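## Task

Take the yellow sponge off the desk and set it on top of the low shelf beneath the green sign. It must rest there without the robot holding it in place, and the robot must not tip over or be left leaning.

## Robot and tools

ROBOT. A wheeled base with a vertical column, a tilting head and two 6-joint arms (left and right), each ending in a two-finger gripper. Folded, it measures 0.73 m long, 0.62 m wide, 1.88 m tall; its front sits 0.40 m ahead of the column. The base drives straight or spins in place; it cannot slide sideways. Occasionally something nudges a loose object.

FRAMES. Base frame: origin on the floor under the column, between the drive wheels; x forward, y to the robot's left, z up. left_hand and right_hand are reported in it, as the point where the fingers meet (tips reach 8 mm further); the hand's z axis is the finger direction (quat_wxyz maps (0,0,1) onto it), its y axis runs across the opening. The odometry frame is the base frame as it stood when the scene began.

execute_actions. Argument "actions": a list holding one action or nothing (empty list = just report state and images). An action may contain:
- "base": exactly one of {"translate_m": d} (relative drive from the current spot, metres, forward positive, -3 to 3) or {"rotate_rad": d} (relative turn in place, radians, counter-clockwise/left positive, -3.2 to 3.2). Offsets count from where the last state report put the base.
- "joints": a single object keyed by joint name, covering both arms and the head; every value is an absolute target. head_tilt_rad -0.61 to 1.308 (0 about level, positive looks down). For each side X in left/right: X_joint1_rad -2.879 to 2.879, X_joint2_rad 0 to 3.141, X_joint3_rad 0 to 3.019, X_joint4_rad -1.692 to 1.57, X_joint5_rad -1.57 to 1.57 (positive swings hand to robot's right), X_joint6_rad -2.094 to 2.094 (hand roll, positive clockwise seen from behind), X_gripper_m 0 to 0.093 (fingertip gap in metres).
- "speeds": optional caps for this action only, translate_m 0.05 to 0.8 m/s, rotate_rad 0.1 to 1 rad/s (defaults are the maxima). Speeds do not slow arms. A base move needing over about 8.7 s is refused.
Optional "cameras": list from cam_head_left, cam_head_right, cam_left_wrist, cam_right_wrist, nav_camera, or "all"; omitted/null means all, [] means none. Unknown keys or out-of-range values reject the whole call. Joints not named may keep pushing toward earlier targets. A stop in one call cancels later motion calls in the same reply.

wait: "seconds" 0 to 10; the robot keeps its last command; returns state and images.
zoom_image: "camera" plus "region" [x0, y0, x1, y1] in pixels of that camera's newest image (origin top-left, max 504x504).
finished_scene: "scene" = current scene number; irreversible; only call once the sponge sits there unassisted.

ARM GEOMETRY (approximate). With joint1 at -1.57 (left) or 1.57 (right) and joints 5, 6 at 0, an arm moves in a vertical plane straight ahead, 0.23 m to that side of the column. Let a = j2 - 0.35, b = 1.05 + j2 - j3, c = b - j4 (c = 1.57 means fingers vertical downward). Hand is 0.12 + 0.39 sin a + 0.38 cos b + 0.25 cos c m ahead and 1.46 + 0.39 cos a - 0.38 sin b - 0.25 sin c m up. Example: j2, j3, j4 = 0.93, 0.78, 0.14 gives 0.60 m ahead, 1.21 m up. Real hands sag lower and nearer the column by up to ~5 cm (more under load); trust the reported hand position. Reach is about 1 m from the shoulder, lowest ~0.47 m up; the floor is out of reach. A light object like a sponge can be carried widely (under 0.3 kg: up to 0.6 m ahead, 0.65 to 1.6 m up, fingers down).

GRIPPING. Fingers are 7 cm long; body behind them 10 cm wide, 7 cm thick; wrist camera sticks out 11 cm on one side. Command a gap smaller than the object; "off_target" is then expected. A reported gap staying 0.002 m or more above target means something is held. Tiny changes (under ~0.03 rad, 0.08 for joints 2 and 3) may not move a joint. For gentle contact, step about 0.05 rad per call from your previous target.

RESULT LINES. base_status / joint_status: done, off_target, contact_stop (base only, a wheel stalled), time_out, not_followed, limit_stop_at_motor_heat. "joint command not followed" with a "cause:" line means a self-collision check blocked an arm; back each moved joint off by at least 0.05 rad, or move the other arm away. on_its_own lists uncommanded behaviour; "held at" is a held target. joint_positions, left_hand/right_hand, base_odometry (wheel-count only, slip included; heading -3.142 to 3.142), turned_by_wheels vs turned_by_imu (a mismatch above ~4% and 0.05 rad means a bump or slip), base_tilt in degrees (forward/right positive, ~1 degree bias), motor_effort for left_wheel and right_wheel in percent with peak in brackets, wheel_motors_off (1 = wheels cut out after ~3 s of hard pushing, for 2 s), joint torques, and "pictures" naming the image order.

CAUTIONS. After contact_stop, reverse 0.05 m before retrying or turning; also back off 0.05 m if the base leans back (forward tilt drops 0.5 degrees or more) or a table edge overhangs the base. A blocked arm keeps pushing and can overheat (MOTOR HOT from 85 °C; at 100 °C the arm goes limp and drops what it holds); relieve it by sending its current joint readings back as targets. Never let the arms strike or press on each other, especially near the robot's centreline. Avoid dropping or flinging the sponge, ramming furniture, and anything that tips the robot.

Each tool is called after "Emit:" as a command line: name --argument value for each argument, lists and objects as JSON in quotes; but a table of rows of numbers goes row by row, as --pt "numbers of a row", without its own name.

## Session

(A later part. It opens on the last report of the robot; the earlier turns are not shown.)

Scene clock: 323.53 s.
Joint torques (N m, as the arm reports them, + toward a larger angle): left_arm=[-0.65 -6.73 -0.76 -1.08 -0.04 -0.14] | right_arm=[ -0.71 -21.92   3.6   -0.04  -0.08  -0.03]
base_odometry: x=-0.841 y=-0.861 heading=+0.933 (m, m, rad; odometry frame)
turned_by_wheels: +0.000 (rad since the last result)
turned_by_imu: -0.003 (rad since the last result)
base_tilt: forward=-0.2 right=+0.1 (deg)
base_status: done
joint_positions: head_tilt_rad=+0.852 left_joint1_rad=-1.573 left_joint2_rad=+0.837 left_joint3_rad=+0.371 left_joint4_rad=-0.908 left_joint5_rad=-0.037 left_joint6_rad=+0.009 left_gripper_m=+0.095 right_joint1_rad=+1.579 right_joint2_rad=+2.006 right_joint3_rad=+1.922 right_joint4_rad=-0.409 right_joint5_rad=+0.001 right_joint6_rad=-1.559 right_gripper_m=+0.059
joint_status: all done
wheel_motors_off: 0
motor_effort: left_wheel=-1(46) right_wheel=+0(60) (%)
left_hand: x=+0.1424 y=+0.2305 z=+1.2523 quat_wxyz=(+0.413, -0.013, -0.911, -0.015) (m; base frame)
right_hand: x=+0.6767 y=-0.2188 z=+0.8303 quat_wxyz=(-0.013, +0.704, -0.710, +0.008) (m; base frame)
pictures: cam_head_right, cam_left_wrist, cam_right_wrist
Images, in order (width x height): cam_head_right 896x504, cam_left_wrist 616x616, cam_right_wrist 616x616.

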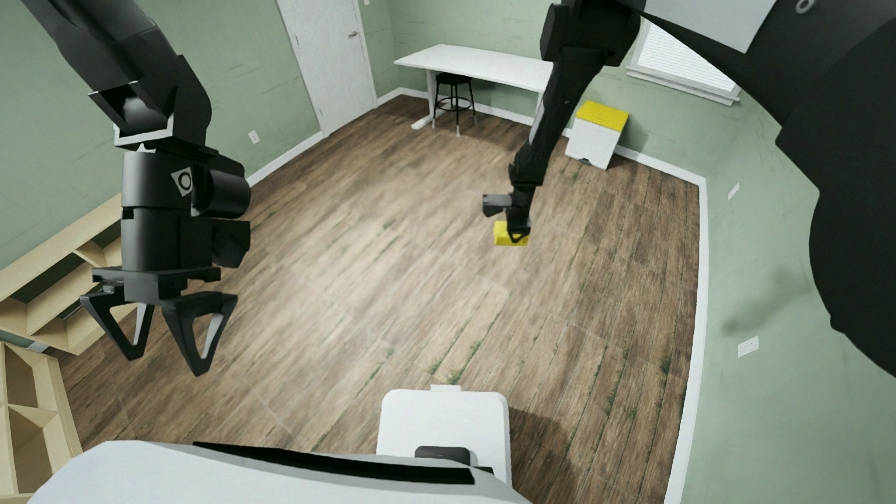

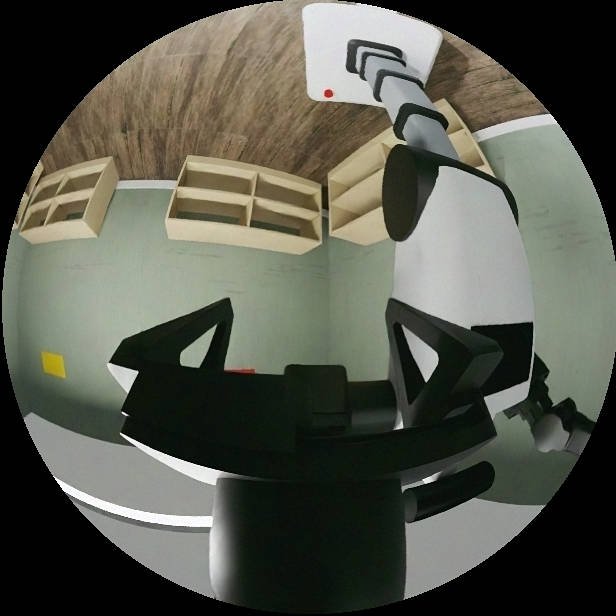

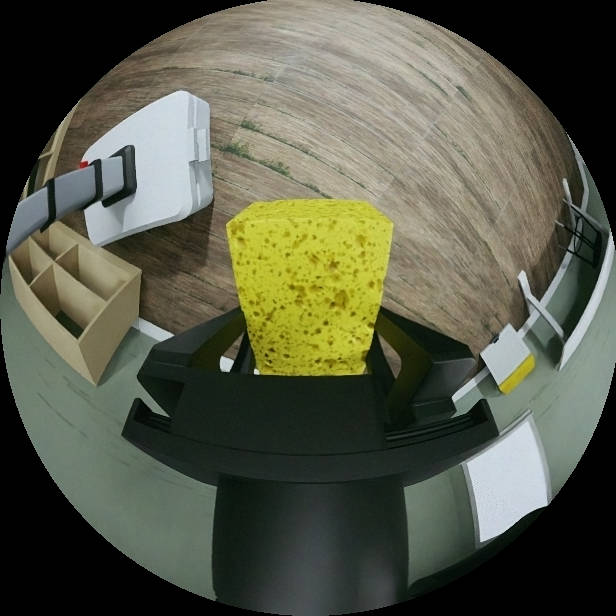

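Emit:
execute_actions --actions '[{"base": {"rotate_rad": -2.17}, "joints": {"right_joint2_rad": 2.30, "right_joint3_rad": 2.05, "right_joint4_rad": -0.27, "head_tilt_rad": 0.75}}]' --cameras '["cam_head_left", "cam_head_right", "cam_right_wrist", "nav_camera"]'

Scene clock: 374.00 s.
Joint torques (N m, as the arm reports them, + toward a larger angle): left_arm=[-0.64 -6.69 -0.73 -1.08 -0.04 -0.14] | right_arm=[  0.25 -19.56   2.42   0.44  -0.07  -0.02]
base_odometry: x=-0.841 y=-0.861 heading=-1.236 (m, m, rad; odometry frame)
turned_by_wheels: -2.169 (rad since the last result)
turned_by_imu: -2.166 (rad since the last result)
base_tilt: forward=-0.2 right=+0.1 (deg)
base_status: done
joint_positions: head_tilt_rad=+0.766 left_joint1_rad=-1.573 left_joint2_rad=+0.837 left_joint3_rad=+0.371 left_joint4_rad=-0.908 left_joint5_rad=-0.037 left_joint6_rad=+0.009 left_gripper_m=+0.095 right_joint1_rad=+1.561 right_joint2_rad=+2.294 right_joint3_rad=+2.048 right_joint4_rad=-0.272 right_joint5_rad=+0.000 right_joint6_rad=-1.560 right_gripper_m=+0.059
joint_status: all done
wheel_motors_off: 0
motor_effort: left_wheel=+3(46) right_wheel=-3(43) (%)
left_hand: x=+0.1424 y=+0.2305 z=+1.2523 quat_wxyz=(+0.413, -0.013, -0.911, -0.015) (m; base frame)
right_hand: x=+0.5874 y=-0.2345 z=+0.7014 quat_wxyz=(+0.001, +0.702, -0.713, +0.005) (m; base frame)
pictures: cam_head_left, cam_head_right, cam_right_wrist, nav_camera
Images, in order (width x height): cam_head_left 896x504, cam_head_right 896x504, cam_right_wrist 616x616, nav_camera 896x504.

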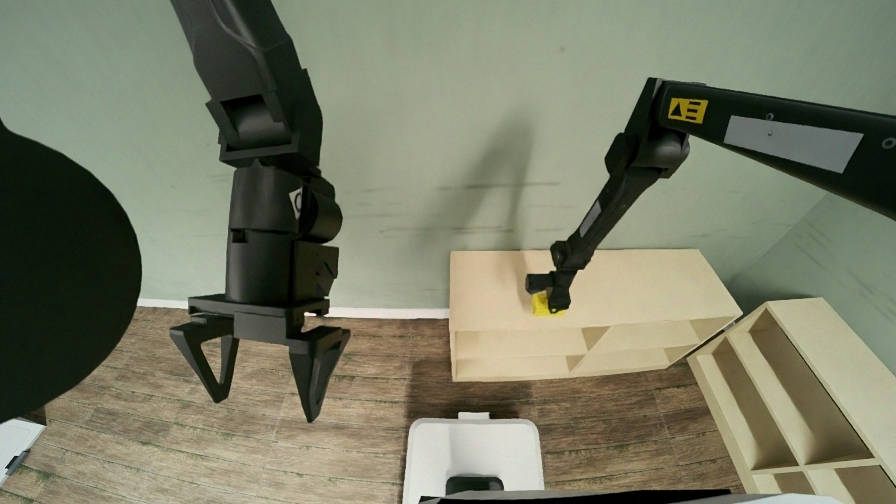

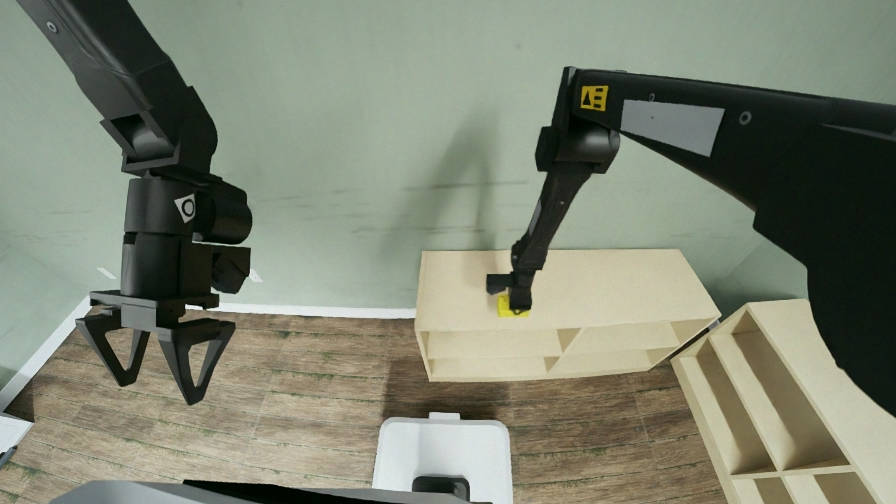

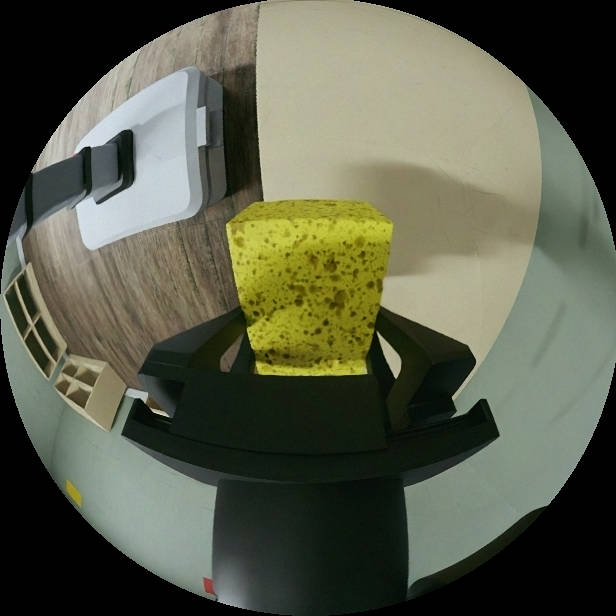

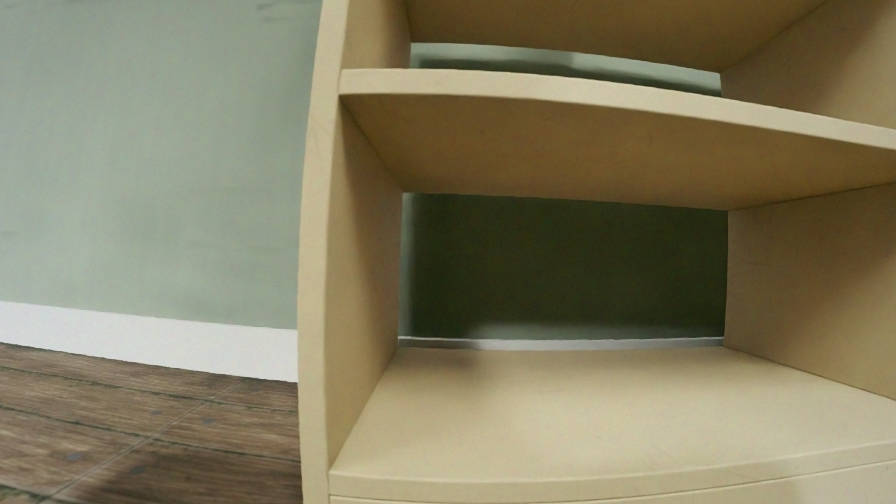

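Emit:
execute_actions --actions '[{"base": {"translate_m": 0.14}, "joints": {"right_joint2_rad": 2.43, "right_joint3_rad": 2.185, "head_tilt_rad": 0.45}}]' --cameras '["cam_head_left", "cam_right_wrist", "nav_camera"]'

Scene clock: 414.37 s.
Joint torques (N m, as the arm reports them, + toward a larger angle): left_arm=[-0.66 -6.64 -0.81 -1.08 -0.03 -0.14] | right_arm=[  0.29 -19.11   2.6    0.47  -0.06  -0.02]
base_odometry: x=-0.795 y=-0.994 heading=-1.237 (m, m, rad; odometry frame)
turned_by_wheels: -0.001 (rad since the last result)
turned_by_imu: -0.002 (rad since the last result)
base_tilt: forward=-0.2 right=+0.1 (deg)
base_status: done
joint_positions: head_tilt_rad=+0.468 left_joint1_rad=-1.573 left_joint2_rad=+0.837 left_joint3_rad=+0.372 left_joint4_rad=-0.908 left_joint5_rad=-0.037 left_joint6_rad=+0.009 left_gripper_m=+0.095 right_joint1_rad=+1.562 right_joint2_rad=+2.431 right_joint3_rad=+2.179 right_joint4_rad=-0.272 right_joint5_rad=+0.000 right_joint6_rad=-1.560 right_gripper_m=+0.059
joint_status: all done
wheel_motors_off: 0
motor_effort: left_wheel=+0(54) right_wheel=+0(41) (%)
left_hand: x=+0.1431 y=+0.2305 z=+1.2521 quat_wxyz=(+0.412, -0.013, -0.911, -0.015) (m; base frame)
right_hand: x=+0.5613 y=-0.2337 z=+0.6534 quat_wxyz=(+0.003, +0.702, -0.712, +0.003) (m; base frame)
pictures: cam_head_left, cam_right_wrist, nav_camera
Images, in order (width x height): cam_head_left 896x504, cam_right_wrist 616x616, nav_camera 896x504.

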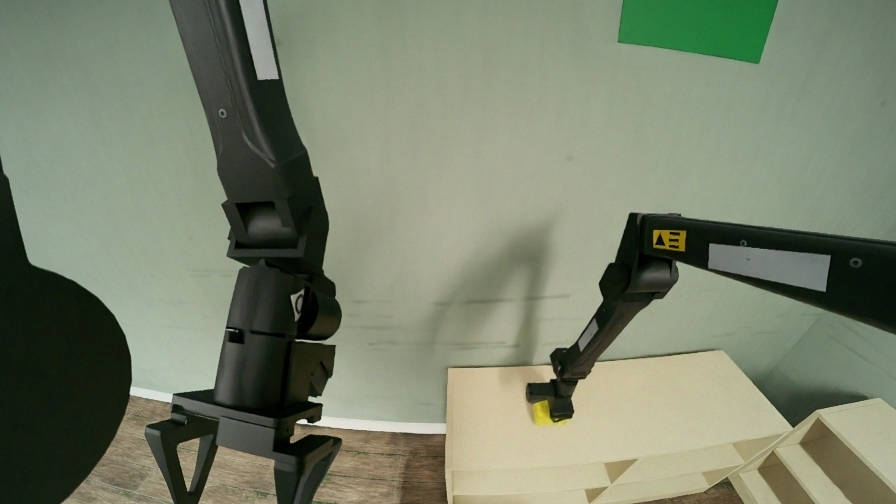

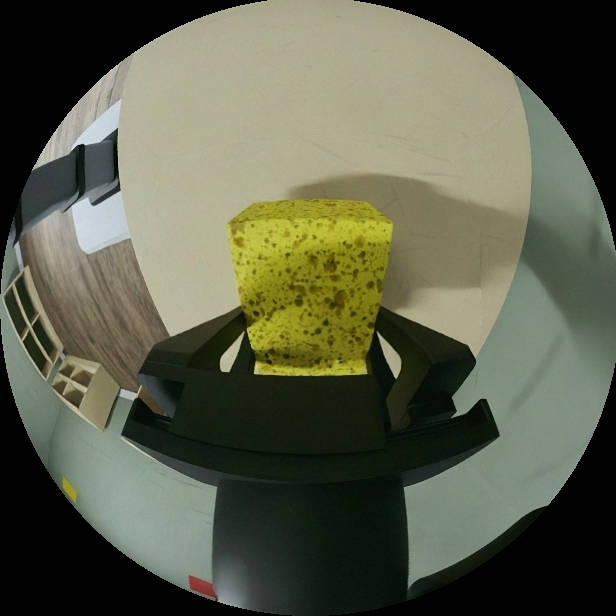

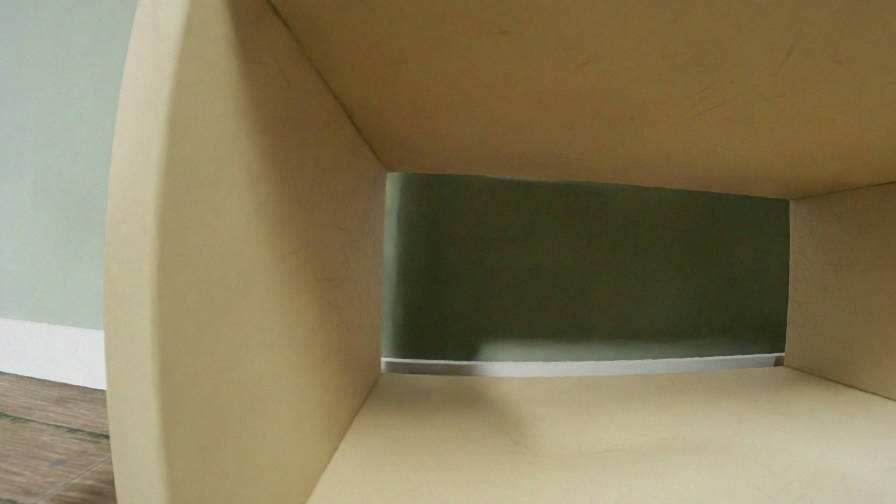

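Emit:
execute_actions --actions '[{"joints": {"right_joint2_rad": 2.495, "right_joint3_rad": 2.25}}]' --cameras '["cam_right_wrist", "cam_head_left"]'

Scene clock: 435.17 s.
Joint torques (N m, as the arm reports them, + toward a larger angle): left_arm=[-0.55 -6.78 -0.82 -1.11 -0.04 -0.13] | right_arm=[  0.21 -17.61   2.97   0.45  -0.06  -0.02]
base_odometry: x=-0.795 y=-0.994 heading=-1.237 (m, m, rad; odometry frame)
turned_by_wheels: +0.000 (rad since the last result)
turned_by_imu: -0.001 (rad since the last result)
base_tilt: forward=-0.2 right=+0.1 (deg)
base_status: not commanded
joint_positions: head_tilt_rad=+0.468 left_joint1_rad=-1.573 left_joint2_rad=+0.837 left_joint3_rad=+0.372 left_joint4_rad=-0.908 left_joint5_rad=-0.037 left_joint6_rad=+0.009 left_gripper_m=+0.095 right_joint1_rad=+1.562 right_joint2_rad=+2.482 right_joint3_rad=+2.239 right_joint4_rad=-0.272 right_joint5_rad=+0.000 right_joint6_rad=-1.560 right_gripper_m=+0.059
joint_status: all done
wheel_motors_off: 0
motor_effort: left_wheel=-1(0) right_wheel=+0(1) (%)
left_hand: x=+0.1431 y=+0.2305 z=+1.2521 quat_wxyz=(+0.412, -0.013, -0.911, -0.015) (m; base frame)
right_hand: x=+0.5564 y=-0.2338 z=+0.6372 quat_wxyz=(+0.000, +0.702, -0.712, +0.006) (m; base frame)
pictures: cam_head_left, cam_right_wrist
Images, in order (width x height): cam_head_left 896x504, cam_right_wrist 616x616.

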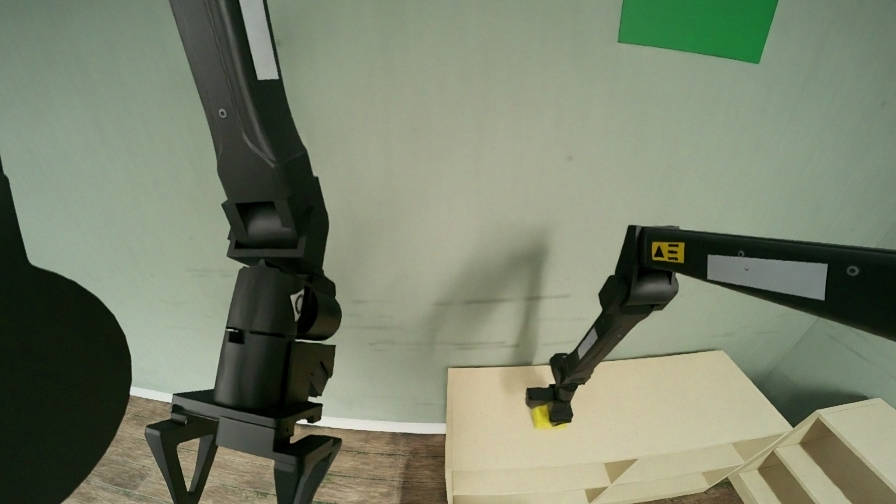

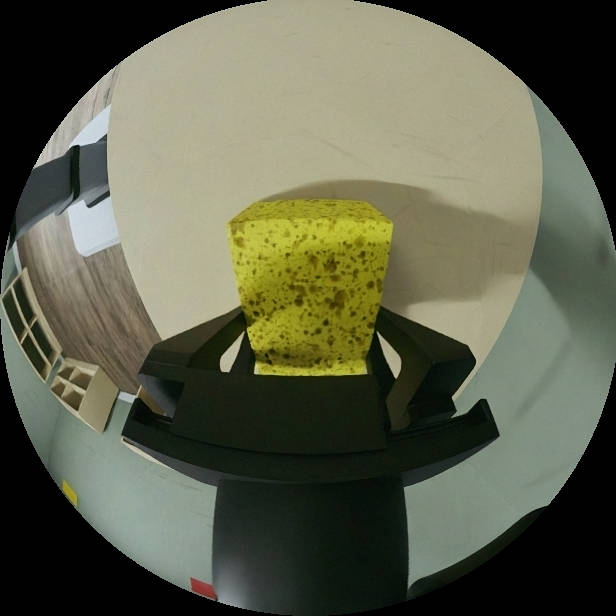

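Emit:
zoom_image --camera "cam_right_wrist" --region '[210, 160, 410, 260]'

Region (210, 160, 410, 260) of cam_right_wrist's 616x616 image, scaled by 2.520, with more detail than that image has.

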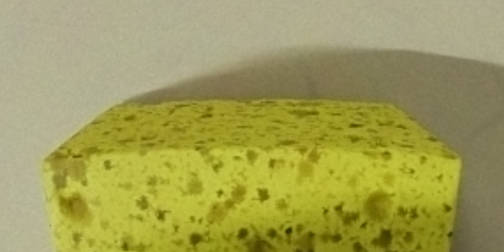

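Emit:
execute_actions --actions '[{"joints": {"right_gripper_m": 0.093}}]' --cameras '["cam_right_wrist"]'

Scene clock: 444.73 s.
Joint torques (N m, as the arm reports them, + toward a larger angle): left_arm=[-0.64 -6.71 -0.86 -1.1  -0.04 -0.14] | right_arm=[  0.23 -17.67   2.95   0.5   -0.07  -0.02]
base_odometry: x=-0.795 y=-0.994 heading=-1.237 (m, m, rad; odometry frame)
turned_by_wheels: +0.000 (rad since the last result)
turned_by_imu: -0.001 (rad since the last result)
base_tilt: forward=-0.2 right=+0.1 (deg)
base_status: not commanded
joint_positions: head_tilt_rad=+0.468 left_joint1_rad=-1.573 left_joint2_rad=+0.837 left_joint3_rad=+0.372 left_joint4_rad=-0.908 left_joint5_rad=-0.037 left_joint6_rad=+0.009 left_gripper_m=+0.095 right_joint1_rad=+1.562 right_joint2_rad=+2.482 right_joint3_rad=+2.239 right_joint4_rad=-0.272 right_joint5_rad=+0.000 right_joint6_rad=-1.560 right_gripper_m=+0.093
joint_status: all done
wheel_motors_off: 0
motor_effort: left_wheel=-1(1) right_wheel=+1(0) (%)
left_hand: x=+0.1431 y=+0.2305 z=+1.2521 quat_wxyz=(+0.412, -0.013, -0.911, -0.015) (m; base frame)
right_hand: x=+0.5564 y=-0.2338 z=+0.6372 quat_wxyz=(+0.000, +0.702, -0.712, +0.006) (m; base frame)
pictures: cam_right_wrist
Images, in order (width x height): cam_right_wrist 616x616.

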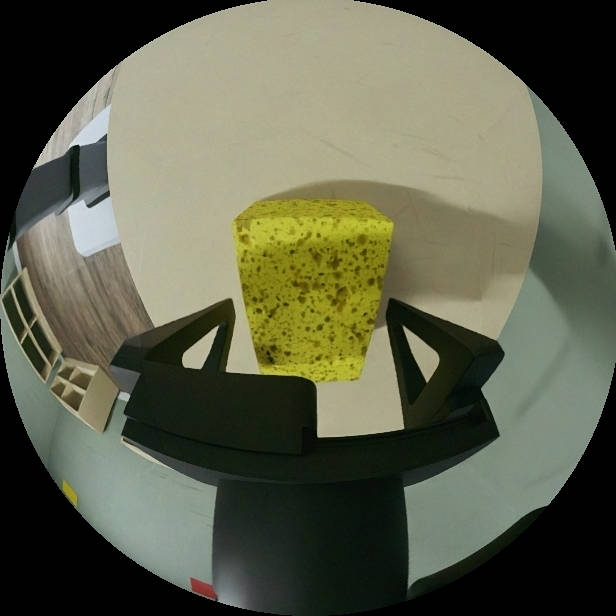

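Emit:
execute_actions --actions '[{"joints": {"right_joint1_rad": 1.43}}]' --cameras '["cam_right_wrist", "cam_head_left"]'

Scene clock: 452.10 s.
Joint torques (N m, as the arm reports them, + toward a larger angle): left_arm=[-0.63 -6.74 -0.86 -1.1  -0.04 -0.13] | right_arm=[ -3.52 -17.55   2.96   0.47  -0.03  -0.02]
base_odometry: x=-0.795 y=-0.994 heading=-1.237 (m, m, rad; odometry frame)
turned_by_wheels: +0.000 (rad since the last result)
turned_by_imu: -0.001 (rad since the last result)
base_tilt: forward=-0.2 right=+0.1 (deg)
base_status: not commanded
joint_positions: head_tilt_rad=+0.468 left_joint1_rad=-1.573 left_joint2_rad=+0.837 left_joint3_rad=+0.372 left_joint4_rad=-0.908 left_joint5_rad=-0.037 left_joint6_rad=+0.009 left_gripper_m=+0.095 right_joint1_rad=+1.426 right_joint2_rad=+2.482 right_joint3_rad=+2.239 right_joint4_rad=-0.272 right_joint5_rad=+0.001 right_joint6_rad=-1.560 right_gripper_m=+0.093
joint_status: all done
wheel_motors_off: 0
motor_effort: left_wheel=+0(1) right_wheel=-1(1) (%)
left_hand: x=+0.1431 y=+0.2305 z=+1.2521 quat_wxyz=(+0.412, -0.013, -0.911, -0.015) (m; base frame)
right_hand: x=+0.5514 y=-0.3622 z=+0.6458 quat_wxyz=(+0.042, +0.676, -0.734, +0.048) (m; base frame)
pictures: cam_head_left, cam_right_wrist
Images, in order (width x height): cam_head_left 896x504, cam_right_wrist 616x616.

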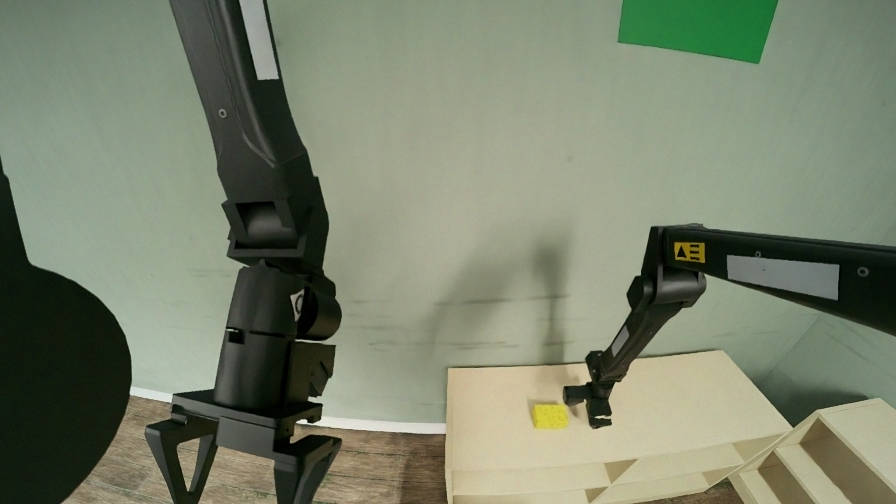

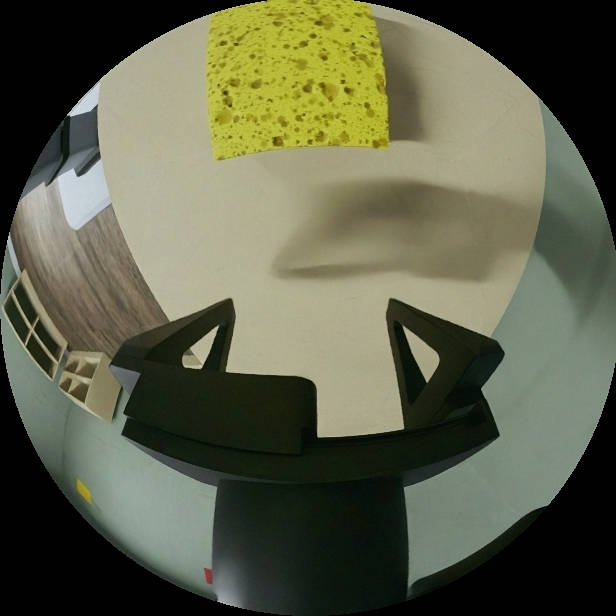

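The sponge rests on top of the shelf under the green sign, free of the gripper.

Emit:
finished_scene --scene 2

The scene is finished: the task was done.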